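# Stack a 96-well plate from nest N1 onto N2

## Task

Pick up the 96-well plate sitting in plate nest N1 and set it on top of the plate already in plate nest N2 so that the two are completely nested and the A1 corners line up. The bottom plate has to stay lying flat in N2. Finish by opening the gripper and moving the arm away from the stack.

## Robot and tools

Robot: two arms, left_arm and right_arm, each with a parallel two-finger gripper. Fingers extend along the gripper's +z axis and close along its y axis. The reported end_effector_position is the point between the finger pads, roughly 1 cm short of the tips. Seen from behind the arms, N1 is the right-hand nest and N2 the left-hand one. Each plate has one clipped corner, and well A1 sits at that corner, so the clipped corners of both plates must end up together.

Frame: one scene frame for everything. Origin on the table surface midway between the arms, +z up, +x away from the arms over the table, +y toward left_arm's side. The names left and right refer to the arms, not to image sides. Printed hand positions can be slightly wrong, more so when an arm is stretched out. Mounting plates and the metal frame behind the arms are fixed obstacles.

Row layout (used by both execute_actions and move): a flat list of 16 numbers, first left_arm then right_arm, each as x, y, z, qw, qx, qy, qz, opening. x, y, z are an absolute target position in metres in the scene frame; qw..qz an absolute target orientation quaternion, w first. Opening runs from -1 (closed) to +1 (fully open, 0.094 m). Both arms must always be filled in, even if one is idle; for an idle arm repeat its last reported pose and its desired opening. To keep an orientation steady, resend the same quaternion you chose rather than copying a drifting reported one.

execute_actions(actions): actions is a list of up to 15 actions; each action is a list of 1 to 15 rows, each row run for one 1/30 s step; a short action repeats its last row until 15 steps pass. An empty list just returns state and images. If any target is over 0.6 m from that gripper's current position along any of its own axes, the action is rejected for both arms; if the first action fails this or anything is malformed, nothing runs. Per step the controller clips the target to within 70 mm and 16 degrees of the measured pose, so long moves need several actions; after an action the arm only continues to its last clipped pose. Position is favoured over orientation when both cannot be met. Joint friction can leave the gripper up to about 31 mm off, and tiny commands may not move it.

move(target, speed, blocking): target is one 16-number row as above, absolute poses. Each gripper follows a straight line toward it, all arms finishing together, lasting 0.5 to 10 s (cut off at 10 s). speed is path top speed in m/s, 0.002 to 0.5, default 0.25; rotation is capped at twice that in rad/s. Opening is applied at the start. Paths ignore obstacles and the other arm, and grippers may lag, wander or overshoot the speed, especially near full reach. Faster moves and targets deeper past a contact hit and press harder. blocking=false returns after 0.5 s while the motion continues; then use wait or stop before sending new rows or moves. The result adds a move: line with the ending (done, off_target, moving, held, fault) and the limits that acted (paced = target clipped; held = a safety check blocked steps, after which the arm may jump fast), plus each gripper's distance to its target.

wait(seconds): 0 to 10 s; arms hold their last command; returns early when a running move ends. stop(): brakes a running move; needs braking room; fingers keep moving. zoom_image(camera, region): region [x0, y0, x1, y1] in pixels of that camera's last image, at most 504x504; cameras cam_head_left, cam_head_right, cam_high, cam_low (672x504) and cam_left_wrist, cam_right_wrist (616x616 fisheye). finished_scene(scene): ends the scene by number, irreversibly; the goal must already hold and remain stable.

Result lines: the state line gives each gripper's pose as left_arm: ... | right_arm: .... Hand target is what the controller is currently driving toward. grip_measured is the finger opening on the command scale (last Joint positions number is the opening in metres), each gripper with its own fixed error up to about 1 mm. To hold something, command roughly 0.03 below grip_measured; smaller margins grip more gently. Pad force is about 50 to 62 N, with a spike at first touch. Joint torques are raw drive outputs with offsets and noise. pose unreachable means the clearance check altered or blocked that arm's command. Joint ranges (rad): waist -2.618 to 3.054, shoulder 0.000 to 3.142, elbow 0.000 to 3.142, wrist pitch -1.571 to 1.571, wrist yaw -1.571 to 1.571, wrist roll -2.094 to 2.094. MOTOR HOT appears at 75 °C; at 90 °C the arm is halted 10 s; at 100 °C it goes limp and drops. Holding loads heats motors, even while you are thinking, and the robot keeps holding its last command during your replies.

Suggested order: look with the cameras, approach above the plate in N1 with fingers down and open, descend, close gently, lift a little, carry over N2, align corners, lower until nested (a drop of a few millimetres is fine), open, rise and move away.

Avoid: long drops, knocking anything off the table, letting the arms collide or press each other, slamming or pressing hard into the lower plate or nest, and disturbing the lower plate's flat seat. Loose objects may occasionally get nudged by outside pushes.

Each tool is called after "Call:" by a JSON object that holds its "name" and its "arguments", one argument or row to a line.

## Session

Call:
{"name": "execute_actions", "arguments": {
  "actions": []
}}

Scene clock: 0.00 s.
left_arm: end_effector_position=(+0.3668, +0.5244, +0.1199) grip_measured=+1.000 end_effector_quat_wxyz=(+0.326, +0.914, -0.137, +0.199) | right_arm: end_effector_position=(+0.5566, -0.0961, +0.3359) grip_measured=+1.000 end_effector_quat_wxyz=(-0.063, +0.718, +0.495, +0.485)
Joint positions: left_arm=[ 0.673  1.531  1.75  -1.347  0.379 -2.053  0.094] | right_arm=[ 0.743  2.057  1.769 -0.417  0.425  2.035  0.094]
Joint velocities: left_arm=[-0.007  0.012 -0.007 -0.081 -0.022  0.022  0.   ] | right_arm=[-0.007 -0.007  0.017  0.022  0.007 -0.066  0.   ]
Joint torques (N m, as the arm reports them, + toward a larger angle): no reading
Hand target (left_arm): +0.367, +0.524, +0.120; +0.326, +0.914, -0.137, +0.199
Hand target (right_arm): +0.557, -0.096, +0.336; -0.063, +0.718, +0.495, +0.485
camera_calibration (this result's frames):
cam_left_wrist: T_world_to_cam=[[0.422533, 0.757252, -0.498032, -0.504775], [0.350271, 0.370368, 0.860313, -0.424193], [0.835928, -0.537956, -0.108751, 0.112595], [0, 0, 0, 1]] pos_world=[0.267745, 0.59992, 0.125789]
cam_right_wrist: T_world_to_cam=[[-0.768225, 0.622257, -0.15042, 0.527199], [-0.152945, 0.0497624, 0.986981, -0.211875], [0.621641, 0.781229, 0.0569425, -0.175334], [0, 0, 0, 1]] pos_world=[0.481597, -0.180534, 0.298401]

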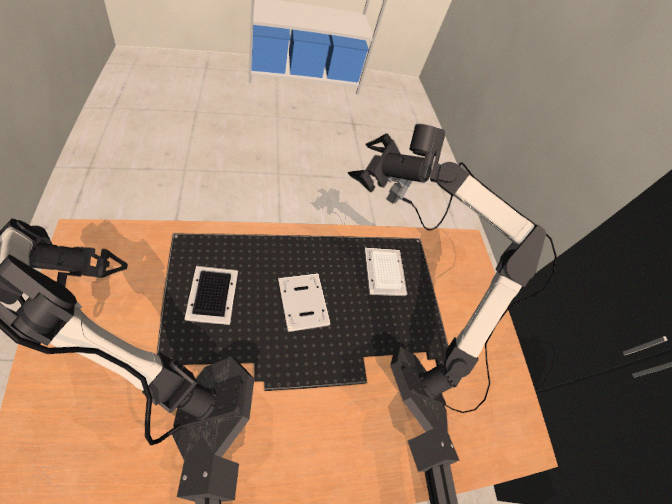

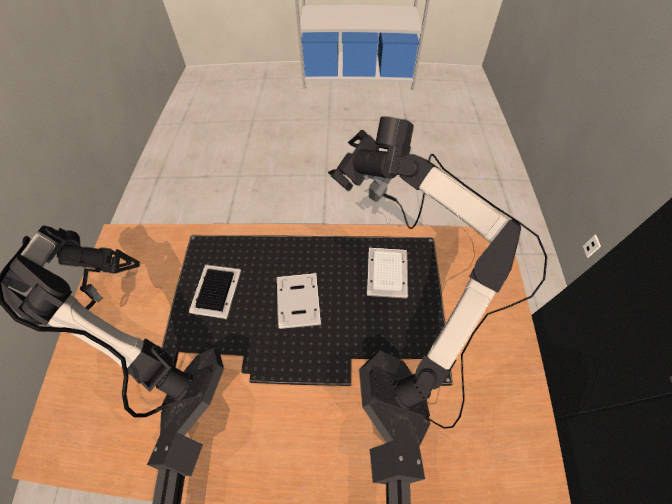

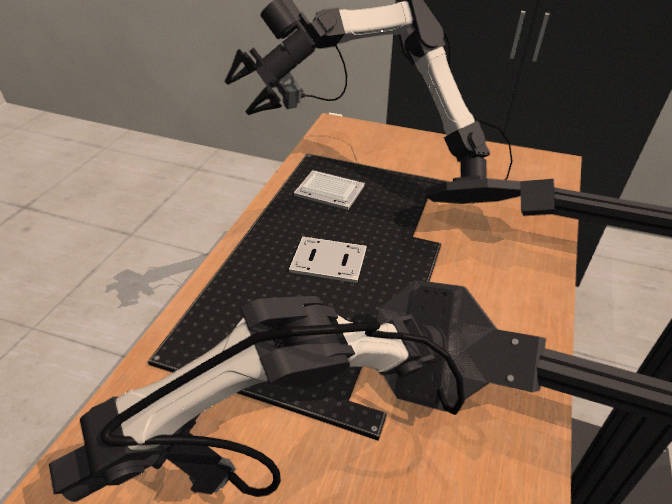

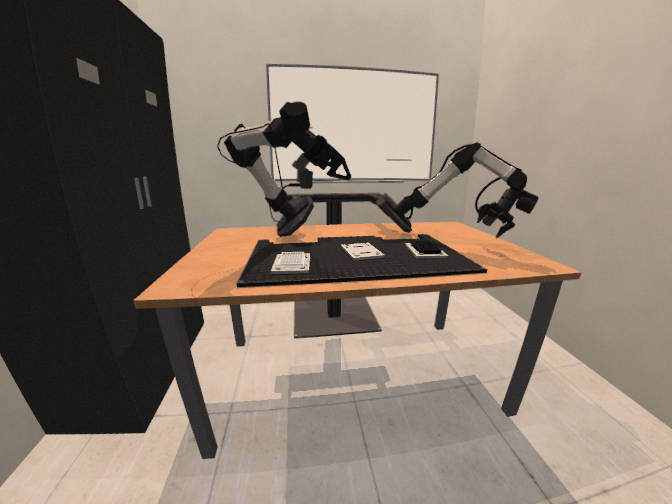

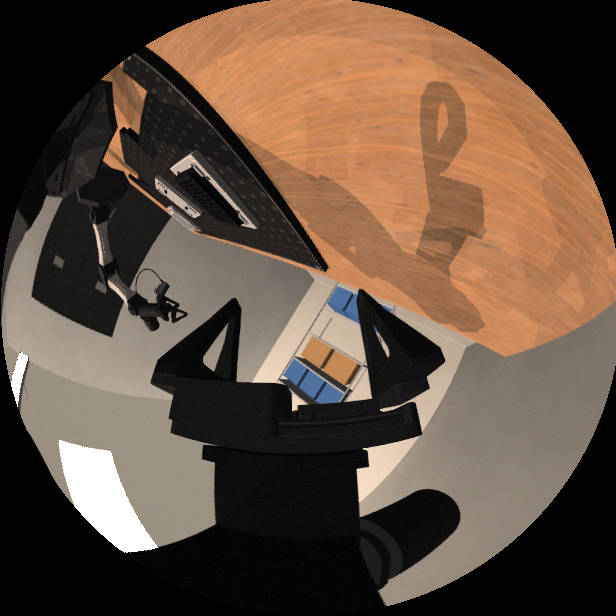

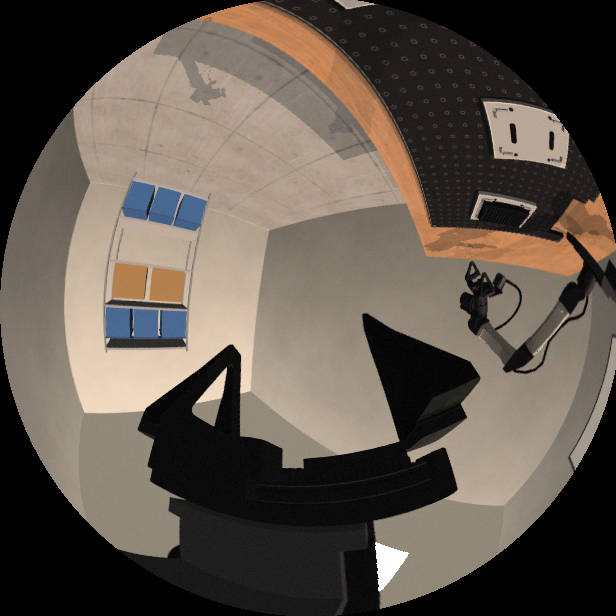

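Call:
{"name": "zoom_image", "arguments": {
  "camera": "cam_head_right",
  "region": [340,235,440,310]
}}

Call:
{"name": "zoom_image", "arguments": {
  "camera": "cam_head_left",
  "region": [165,255,265,330]
}}

Region (340, 235, 440, 310) of cam_head_right's 672x504 image, scaled by 5.040, with more detail than that image has; it fills the top 378 rows of this view, and the rest is white.

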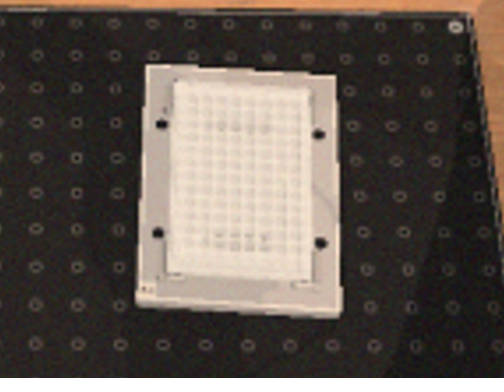

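Region (165, 255, 265, 330) of cam_head_left's 672x504 image, scaled by 5.040, with more detail than that image has; it fills the top 378 rows of this view, and the rest is white.

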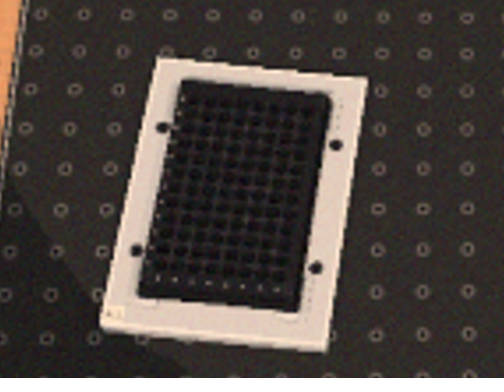

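Call:
{"name": "move", "arguments": {
  "target": [0.34,0.40,0.16,0,0.574,-0.819,0,1,0.44,-0.2,0.2,0,0.4,0.9,0.15,1],
  "speed": 0.4
}}

Call:
{"name": "move", "arguments": {
  "target": [0.325,0.282,0.075,0,0.04,0.999,0,1,0.39,-0.24,0.07,0,0.044,0.999,0,1],
  "speed": 0.3
}}

Scene clock: 18.43 s.
left_arm: end_effector_position=(+0.3436, +0.4002, +0.1615) grip_measured=+1.000 end_effector_quat_wxyz=(-0.005, -0.586, +0.810, -0.014) | right_arm: end_effector_position=(+0.4458, -0.1962, +0.2075) grip_measured=+1.000 end_effector_quat_wxyz=(-0.006, +0.408, +0.898, +0.167)
Joint positions: left_arm=[-0.283  1.439  1.355 -1.349 -0.769 -1.493  0.094] | right_arm=[ 0.611  2.007  1.765 -1.198  0.576  1.289  0.094]
Joint velocities: left_arm=[-0.002  0.002 -0.017 -0.095 -0.007 -0.022  0.   ] | right_arm=[ 0.007  0.002 -0.002 -0.037 -0.022 -0.037  0.   ]
Joint torques (N m, as the arm reports them, + toward a larger angle): left_arm=[-4.99 -4.83  2.99  0.45 -0.24  0.04] | right_arm=[ 7.12 -8.53  3.84  0.57  0.   -0.26]
Hand target (left_arm): +0.341, +0.401, +0.161; +0.002, -0.580, +0.815, -0.011
Hand target (right_arm): +0.441, -0.203, +0.201; -0.008, +0.401, +0.903, +0.154
Off the commanded pose (left_arm): 0.004 m, 2 deg.
Off the commanded pose (right_arm): 0.010 m, 2 deg.
move: done
camera_calibration (this result's frames):
cam_left_wrist: T_world_to_cam=[[0.929684, -0.365907, 0.0424206, -0.192183], [-0.264422, -0.582747, 0.768431, 0.201618], [-0.256454, -0.725615, -0.638525, 0.605706], [0, 0, 0, 1]] pos_world=[0.387318, 0.486681, 0.239981]
cam_right_wrist: T_world_to_cam=[[-0.887764, -0.416824, -0.195275, 0.343775], [-0.413794, 0.536872, 0.735216, 0.166938], [-0.201618, 0.733502, -0.649095, 0.483232], [0, 0, 0, 1]] pos_world=[0.471697, -0.300783, 0.258058]

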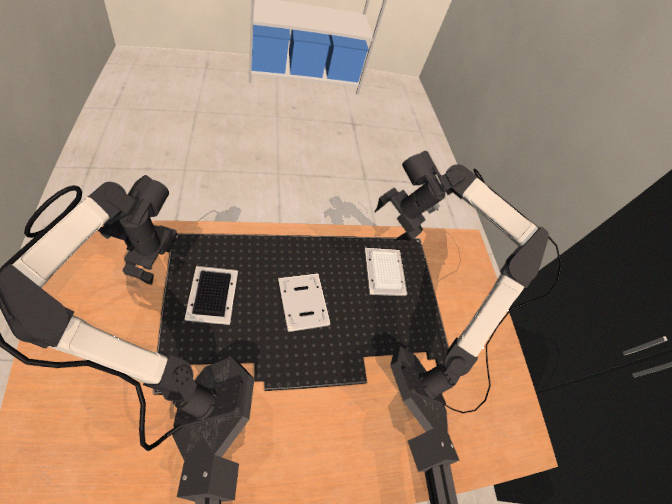

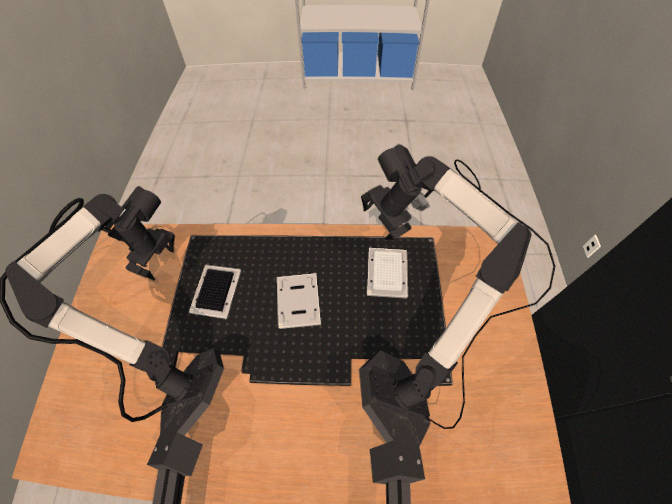

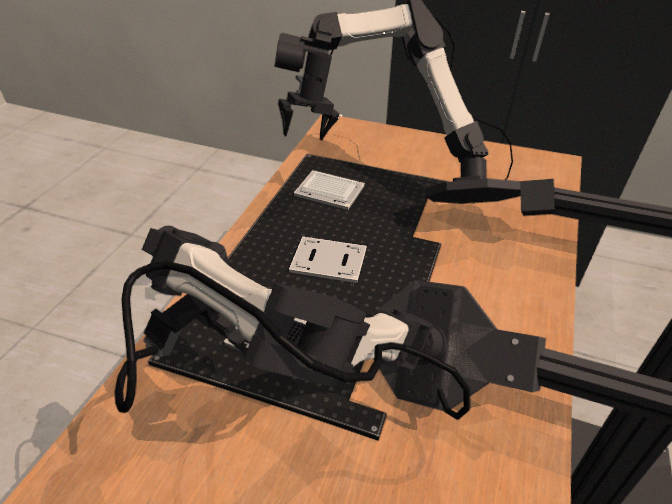

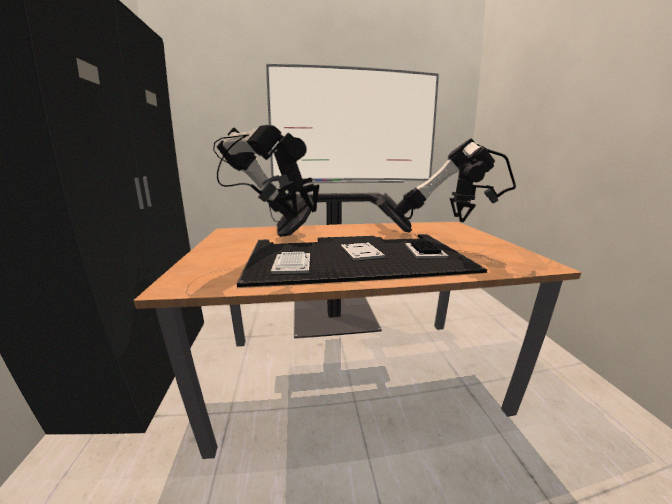

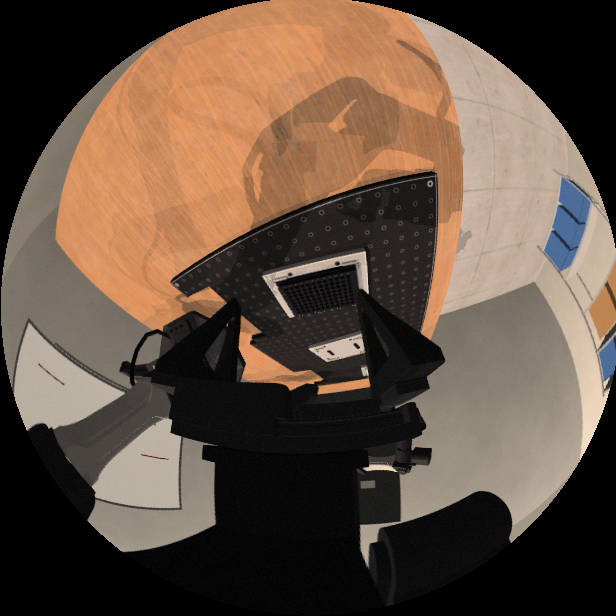

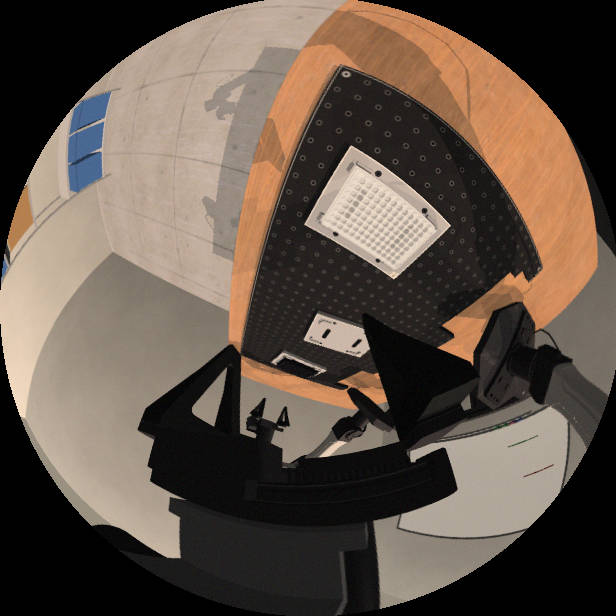

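Scene clock: 21.23 s.
left_arm: end_effector_position=(+0.3316, +0.2857, +0.0810) grip_measured=+1.000 end_effector_quat_wxyz=(+0.002, +0.025, +1.000, -0.008) | right_arm: end_effector_position=(+0.3935, -0.2344, +0.0726) grip_measured=+1.000 end_effector_quat_wxyz=(-0.004, +0.046, +0.999, +0.008)
Joint positions: left_arm=[-0.368  1.663  1.028 -0.892 -0.787 -0.318  0.094] | right_arm=[ 0.42   2.007  1.35  -0.936  0.782  0.477  0.094]
Joint velocities: left_arm=[-0.007 -0.007  0.002 -0.007 -0.081  0.066  0.   ] | right_arm=[ 0.012 -0.007 -0.012  0.007  0.007 -0.066  0.   ]
Joint torques (N m, as the arm reports them, + toward a larger angle): left_arm=[-6.41 -3.37  2.51  0.6  -0.15  0.08] | right_arm=[ 6.81 -9.77  3.22  0.33  0.09 -0.21]
Hand target (left_arm): +0.326, +0.281, +0.076; +0.000, +0.040, +0.999, -0.001
Hand target (right_arm): +0.390, -0.241, +0.070; -0.004, +0.045, +0.999, +0.003
Off the commanded pose (left_arm): 0.010 m, 2 deg.
Off the commanded pose (right_arm): 0.007 m, 1 deg.
move: done
camera_calibration (this result's frames):
cam_left_wrist: T_world_to_cam=[[-0.105604, -0.993636, 0.0391916, 0.303377], [-0.654347, 0.0991133, 0.749671, 0.129572], [-0.748784, 0.0535234, -0.66065, 0.410584], [0, 0, 0, 1]] pos_world=[0.424261, 0.266628, 0.162226]
cam_right_wrist: T_world_to_cam=[[-0.347629, -0.936799, 0.0395248, -0.096377], [-0.746827, 0.302129, 0.592425, 0.351372], [-0.566925, 0.176426, -0.804656, 0.437596], [0, 0, 0, 1]] pos_world=[0.476995, -0.273649, 0.147762]

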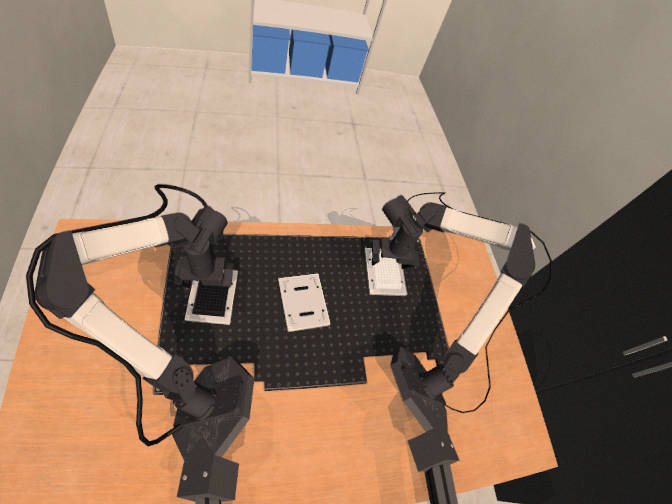

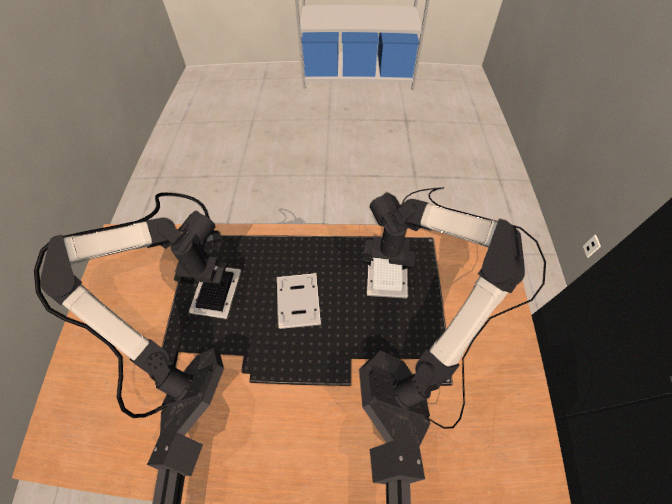

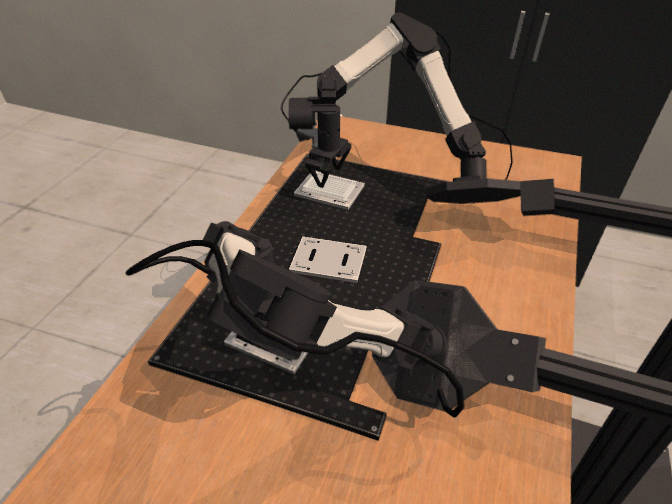

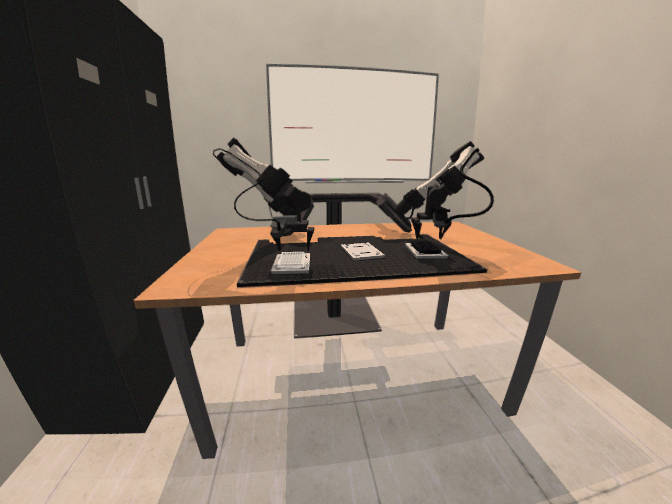

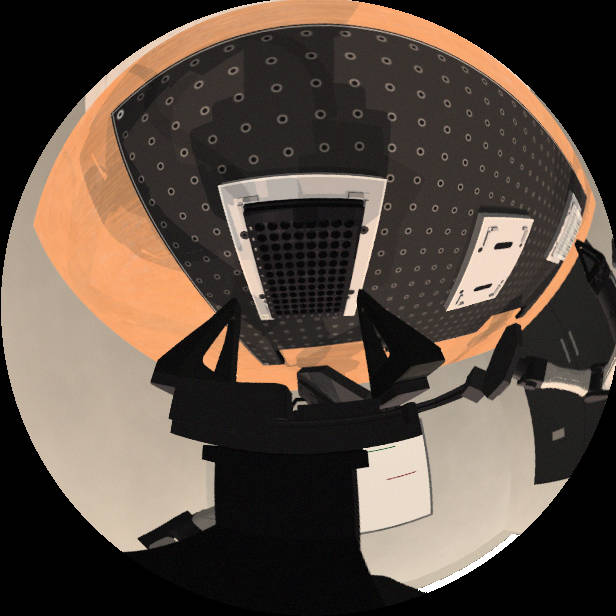

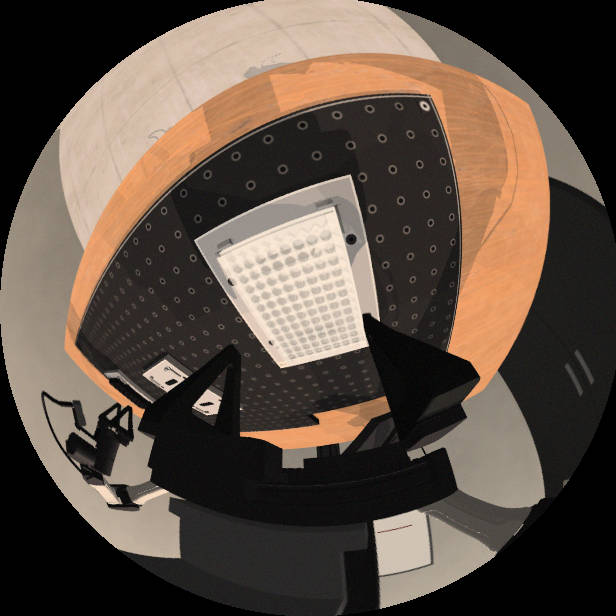

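Call:
{"name": "zoom_image", "arguments": {
  "camera": "cam_left_wrist",
  "region": [210,160,400,340]
}}

Call:
{"name": "zoom_image", "arguments": {
  "camera": "cam_right_wrist",
  "region": [190,170,400,380]
}}

Region (210, 160, 400, 340) of cam_left_wrist's 616x616 image, scaled by 2.653, with more detail than that image has; it fills the top 477 rows of this view, and the rest is white.

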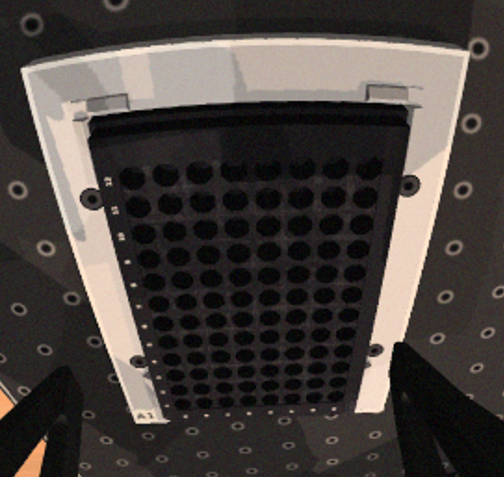

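Region (190, 170, 400, 380) of cam_right_wrist's 616x616 image, scaled by 2.400, with more detail than that image has.

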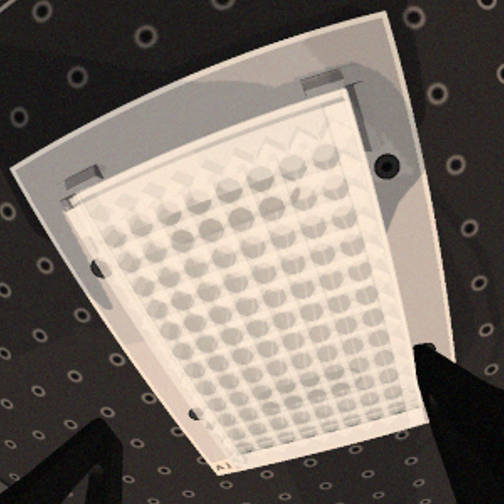

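Call:
{"name": "move", "arguments": {
  "target": [0.322,0.274,0.048,0,0.055,0.998,0,1,0.393,-0.248,0.047,0,0.018,1,0,1],
  "speed": 0.05
}}

Call:
{"name": "zoom_image", "arguments": {
  "camera": "cam_right_wrist",
  "region": [160,160,420,420]
}}

Scene clock: 40.07 s.
left_arm: end_effector_position=(+0.3288, +0.2756, +0.0564) grip_measured=+1.000 end_effector_quat_wxyz=(+0.007, +0.045, +0.999, -0.007) | right_arm: end_effector_position=(+0.3972, -0.2417, +0.0494) grip_measured=+1.000 end_effector_quat_wxyz=(+0.001, +0.020, +1.000, +0.006)
Joint positions: left_arm=[-0.333  1.697  0.954 -0.737 -0.788 -0.219  0.094] | right_arm=[ 0.36   2.007  1.3   -0.817  0.788  0.333  0.094]
Joint velocities: left_arm=[ 0.002 -0.027  0.007 -0.022 -0.051 -0.037  0.   ] | right_arm=[-0.012  0.002 -0.012 -0.007 -0.037  0.037  0.   ]
Joint torques (N m, as the arm reports them, + toward a larger angle): left_arm=[-5.17 -3.3   2.39  0.65 -0.13  0.06] | right_arm=[ 6.85 -9.91  3.01  0.36  0.07 -0.24]
Hand target (left_arm): +0.322, +0.274, +0.048; -0.000, +0.055, +0.998, +0.001
Hand target (right_arm): +0.393, -0.248, +0.047; -0.000, +0.018, +1.000, +0.001
Off the commanded pose (left_arm): 0.011 m, 2 deg.
Off the commanded pose (right_arm): 0.008 m, 1 deg.
move: off_target (left_arm)
camera_calibration (this result's frames):
cam_left_wrist: T_world_to_cam=[[-0.146431, -0.988511, 0.0374701, 0.306024], [-0.657028, 0.125504, 0.743346, 0.141072], [-0.739508, 0.0842297, -0.667857, 0.381676], [0, 0, 0, 1]] pos_world=[0.419753, 0.252655, 0.138573]
cam_right_wrist: T_world_to_cam=[[-0.298265, -0.953644, 0.040026, -0.124719], [-0.767594, 0.264577, 0.583779, 0.369659], [-0.567307, 0.143397, -0.810925, 0.414813], [0, 0, 0, 1]] pos_world=[0.481875, -0.276224, 0.125575]

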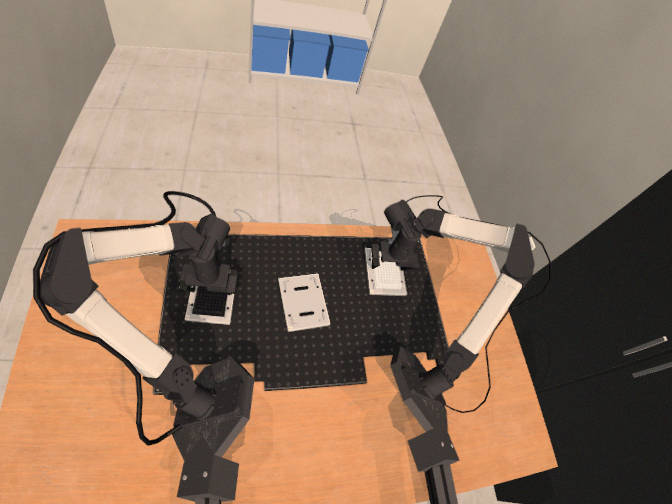

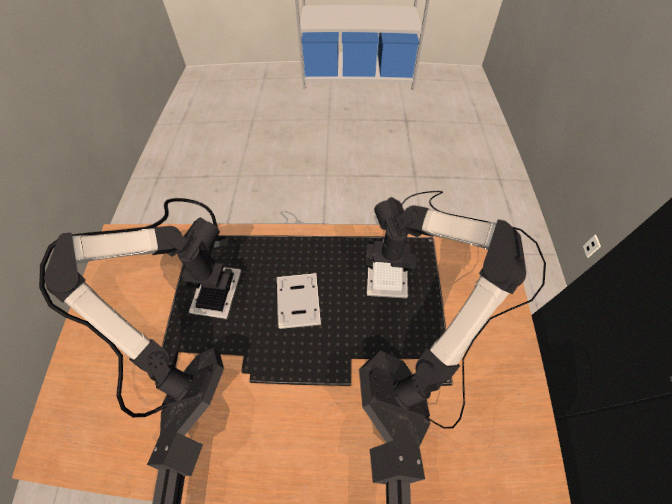

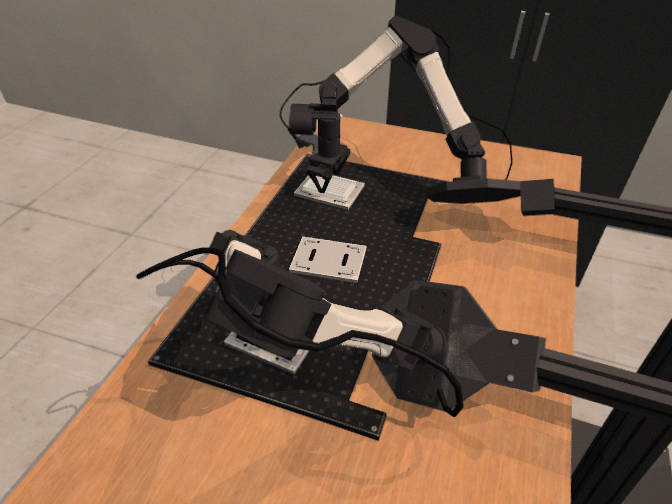

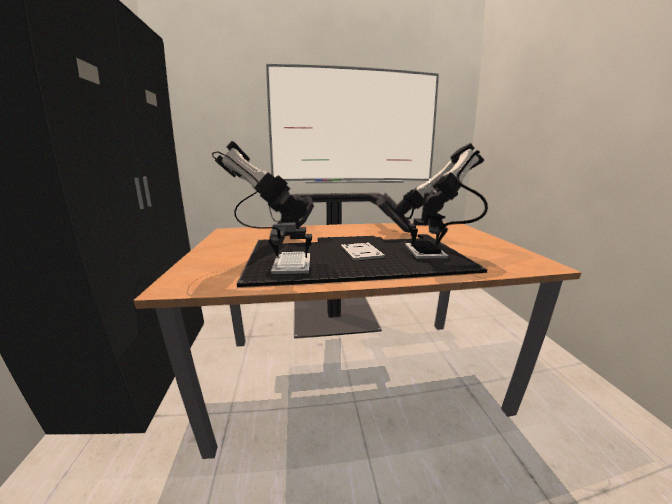

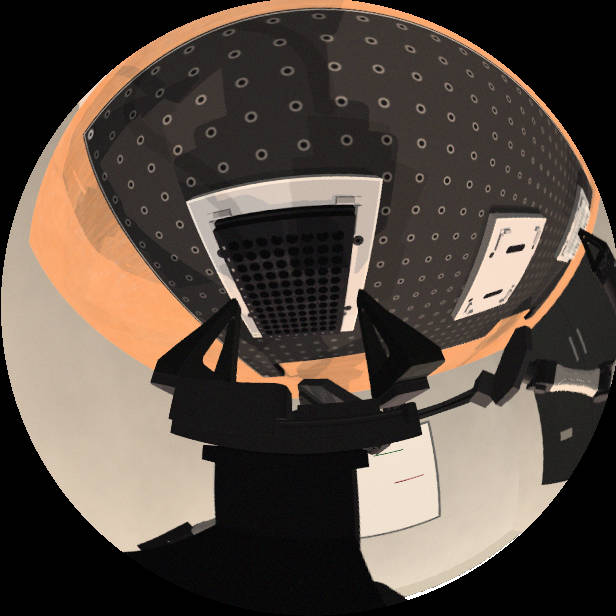

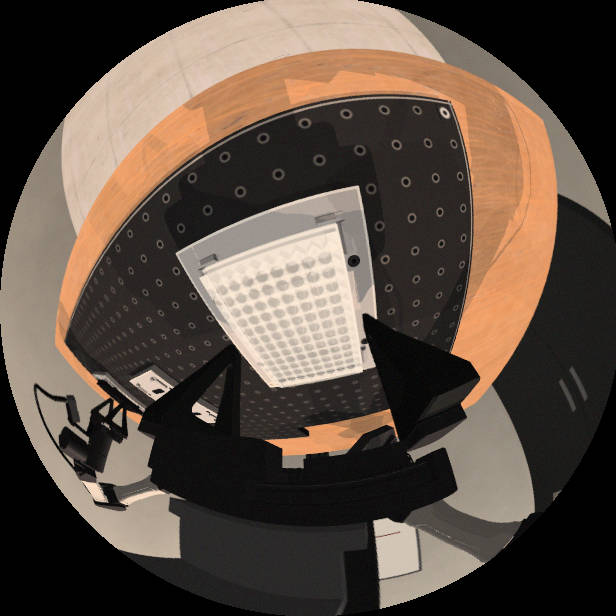

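Region (160, 160, 420, 420) of cam_right_wrist's 616x616 image, scaled by 1.938, with more detail than that image has.

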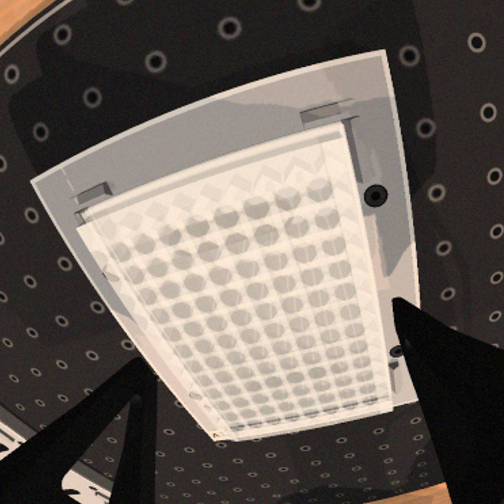

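Call:
{"name": "move", "arguments": {
  "target": [0.316,0.279,0.036,0,0.04,0.999,0,1,0.391,-0.245,0.031,0,0.018,1,0,1],
  "speed": 0.03
}}

Scene clock: 44.33 s.
left_arm: end_effector_position=(+0.3208, +0.2785, +0.0408) grip_measured=+1.000 end_effector_quat_wxyz=(+0.001, +0.037, +0.999, -0.004) | right_arm: end_effector_position=(+0.3973, -0.2424, +0.0376) grip_measured=+1.000 end_effector_quat_wxyz=(+0.006, +0.025, +1.000, +0.007)
Joint positions: left_arm=[-0.293  1.697  0.901 -0.662 -0.788 -0.193  0.094] | right_arm=[ 0.336  2.007  1.263 -0.74   0.788  0.297  0.094]
Joint velocities: left_arm=[ 0.012 -0.017  0.002 -0.007 -0.007  0.051  0.   ] | right_arm=[-0.007  0.007  0.012  0.066  0.007 -0.037  0.   ]
Joint torques (N m, as the arm reports them, + toward a larger angle): left_arm=[-5.15 -4.52  2.09  0.61 -0.1   0.09] | right_arm=[ 6.76 -8.33  2.94  0.38  0.06 -0.22]
Hand target (left_arm): +0.316, +0.279, +0.036; -0.000, +0.040, +0.999, +0.001
Hand target (right_arm): +0.391, -0.245, +0.031; -0.000, +0.018, +1.000, +0.000
Off the commanded pose (left_arm): 0.007 m, 1 deg.
Off the commanded pose (right_arm): 0.010 m, 1 deg.
move: done
camera_calibration (this result's frames):
cam_left_wrist: T_world_to_cam=[[-0.129616, -0.991057, 0.0317074, 0.303927], [-0.650435, 0.109117, 0.751684, 0.149216], [-0.748421, 0.0768068, -0.658761, 0.369644], [0, 0, 0, 1]] pos_world=[0.413098, 0.256536, 0.121707]
cam_right_wrist: T_world_to_cam=[[-0.307521, -0.950873, 0.035656, -0.120357], [-0.771116, 0.270991, 0.576146, 0.380099], [-0.557504, 0.149682, -0.816569, 0.403229], [0, 0, 0, 1]] pos_world=[0.480889, -0.277804, 0.114563]

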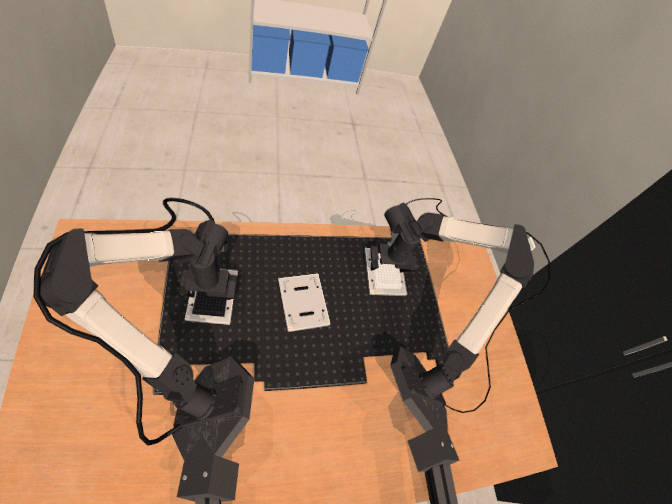

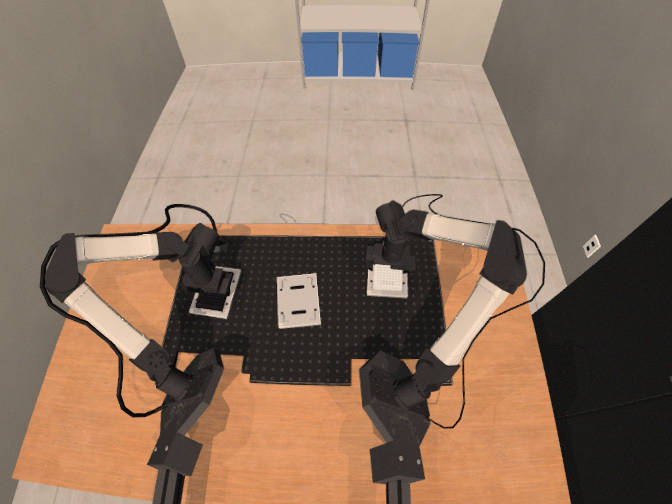

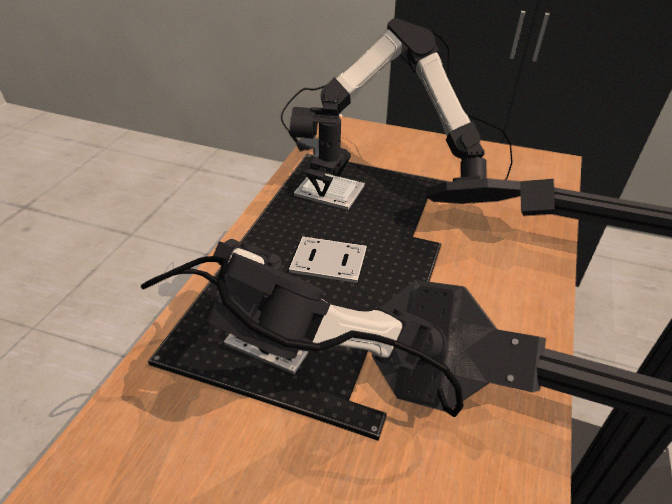

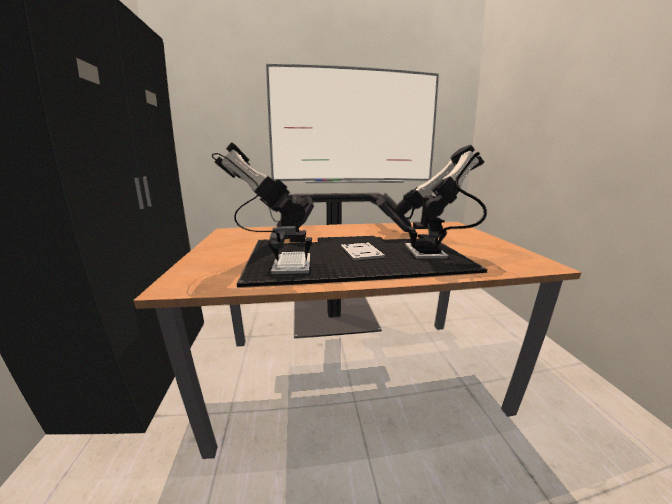

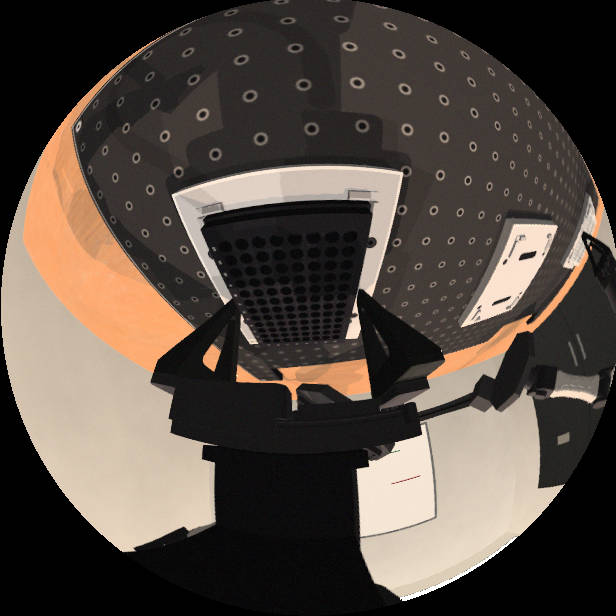

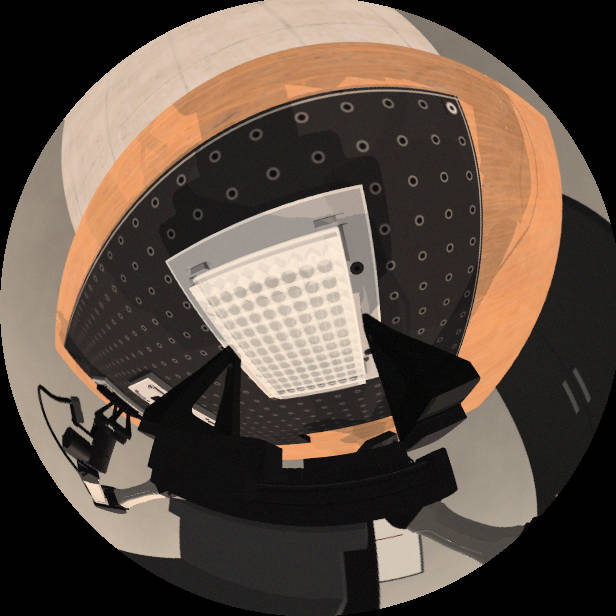

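Call:
{"name": "execute_actions", "arguments": {
  "actions": [
    [[0.3208,0.2785,0.0408,0,0.037,0.999,-0.004,0.8,0.389,-0.245,0.028,0,0.018,1,0,1]],
    [[0.3208,0.2785,0.0408,0,0.037,0.999,-0.004,0.72,0.396,-0.2424,0.035,0.006,0.022,1,0.007,0.7]],
    [[0.3208,0.2785,0.0408,0,0.037,0.999,-0.004,0.72,0.396,-0.2424,0.035,0.006,0.022,1,0.007,0.7]]
  ]
}}

Call:
{"name": "zoom_image", "arguments": {
  "camera": "cam_left_wrist",
  "region": [170,150,420,360]
}}

Call:
{"name": "zoom_image", "arguments": {
  "camera": "cam_head_right",
  "region": [250,260,350,335]
}}

Scene clock: 51.17 s.
left_arm: end_effector_position=(+0.3211, +0.2784, +0.0408) grip_measured=+0.755 end_effector_quat_wxyz=(+0.002, +0.037, +0.999, -0.004) | right_arm: end_effector_position=(+0.3952, -0.2422, +0.0345) grip_measured=+0.766 end_effector_quat_wxyz=(+0.006, +0.023, +1.000, +0.006)
Joint positions: left_arm=[-0.293  1.697  0.901 -0.66  -0.788 -0.192  0.082] | right_arm=[ 0.332  2.007  1.249 -0.724  0.791  0.29   0.083]
Joint velocities: left_arm=[ 0.017  0.002 -0.007 -0.037  0.022  0.081 -0.   ] | right_arm=[-0.002  0.007 -0.012 -0.066 -0.081 -0.022 -0.002]
Joint torques (N m, as the arm reports them, + toward a larger angle): left_arm=[-5.74 -4.44  3.98  0.31 -0.02 -0.07] | right_arm=[ 7.74 -8.48  4.89  0.27 -0.03 -0.15]
Hand target (left_arm): +0.321, +0.278, +0.041; +0.000, +0.037, +0.999, -0.004
Hand target (right_arm): +0.396, -0.242, +0.035; +0.006, +0.022, +1.000, +0.007
Off the commanded pose (left_arm): 0.000 m, 0 deg.
Off the commanded pose (right_arm): 0.001 m, 0 deg.
camera_calibration (this result's frames):
cam_left_wrist: T_world_to_cam=[[-0.129326, -0.99109, 0.0318544, 0.303797], [-0.651249, 0.109118, 0.750978, 0.1497], [-0.747763, 0.076376, -0.659558, 0.369807], [0, 0, 0, 1]] pos_world=[0.413309, 0.256511, 0.12181]
cam_right_wrist: T_world_to_cam=[[-0.304744, -0.951644, 0.0388035, -0.122148], [-0.77174, 0.270599, 0.575494, 0.380407], [-0.558165, 0.145432, -0.816885, 0.398792], [0, 0, 0, 1]] pos_world=[0.478944, -0.277176, 0.111585]

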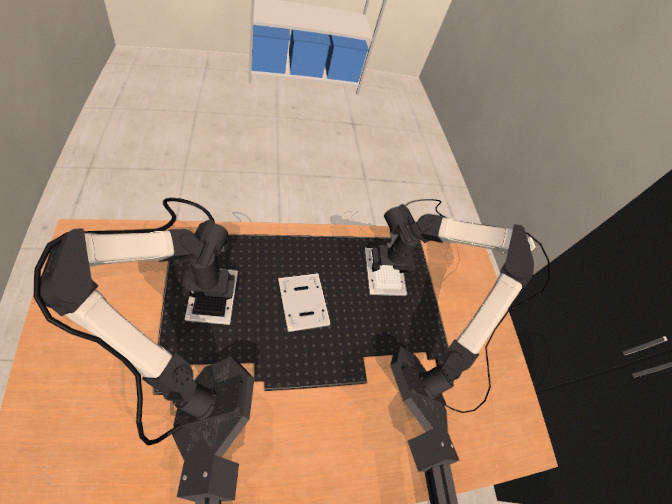

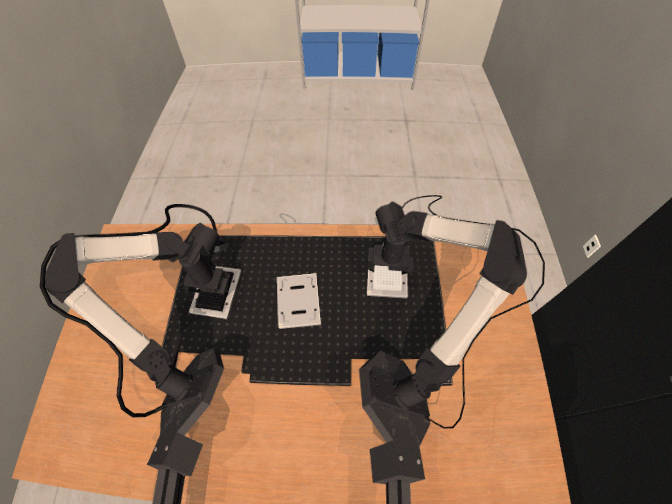

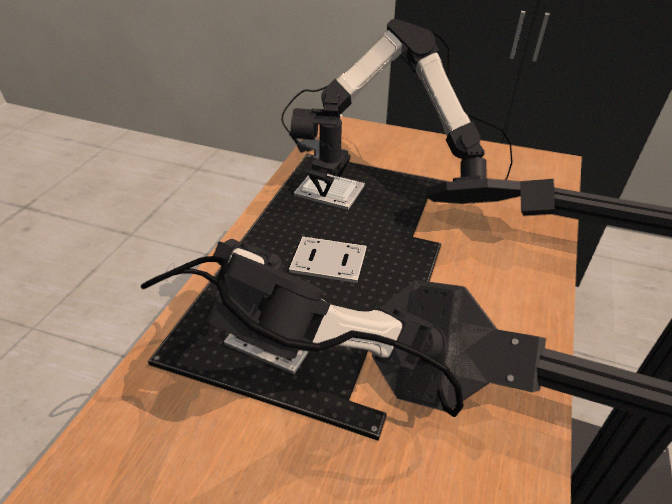

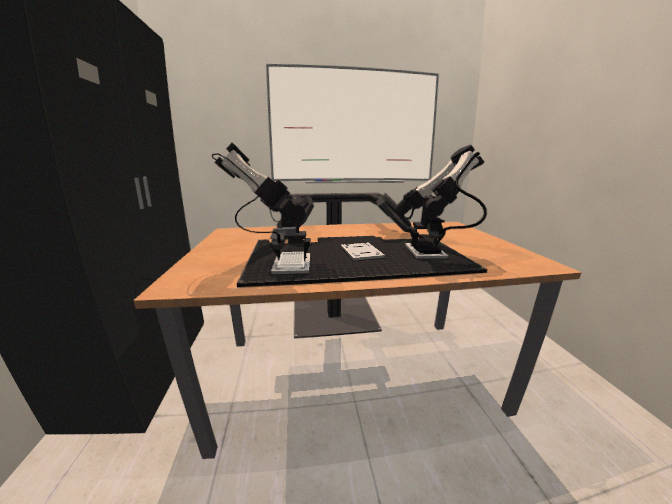

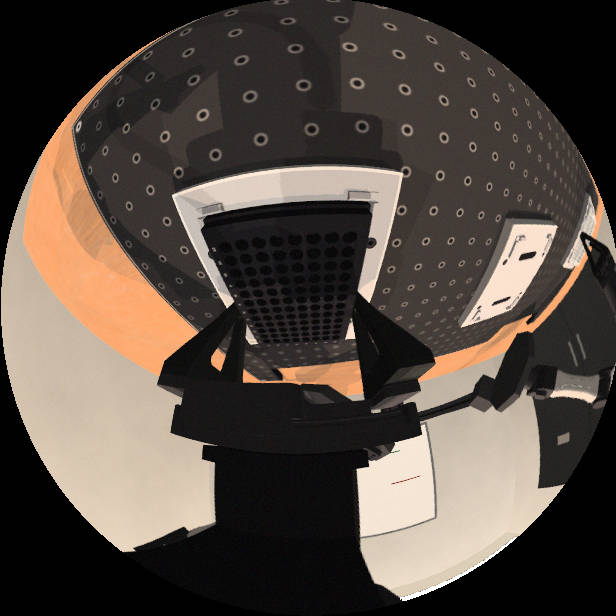

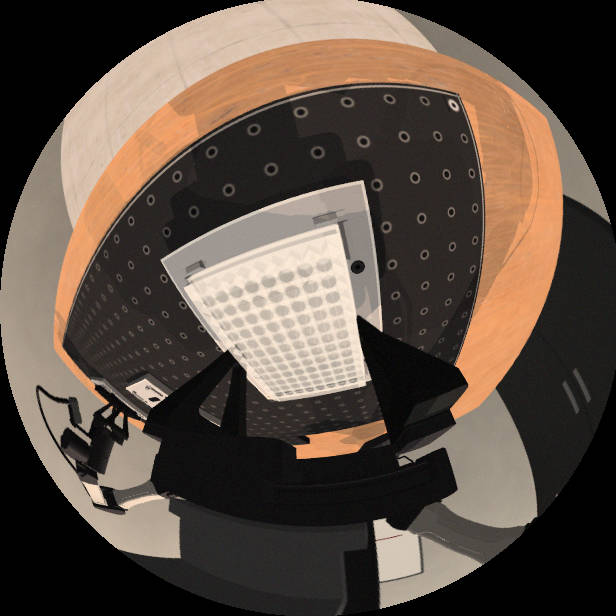

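Region (170, 150, 420, 360) of cam_left_wrist's 616x616 image, scaled by 2.016, with more detail than that image has; it fills the top 423 rows of this view, and the rest is white.

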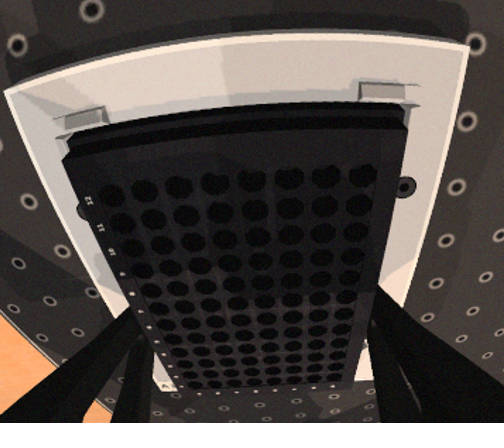

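Region (250, 260, 350, 335) of cam_head_right's 672x504 image, scaled by 5.040, with more detail than that image has; it fills the top 378 rows of this view, and the rest is white.

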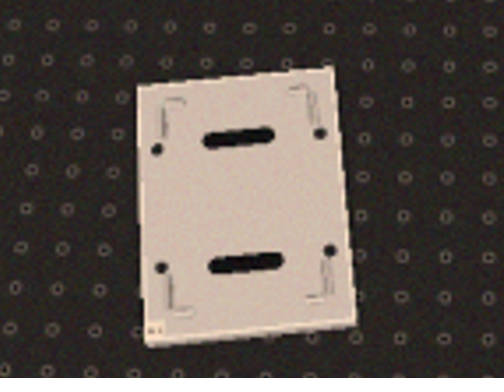

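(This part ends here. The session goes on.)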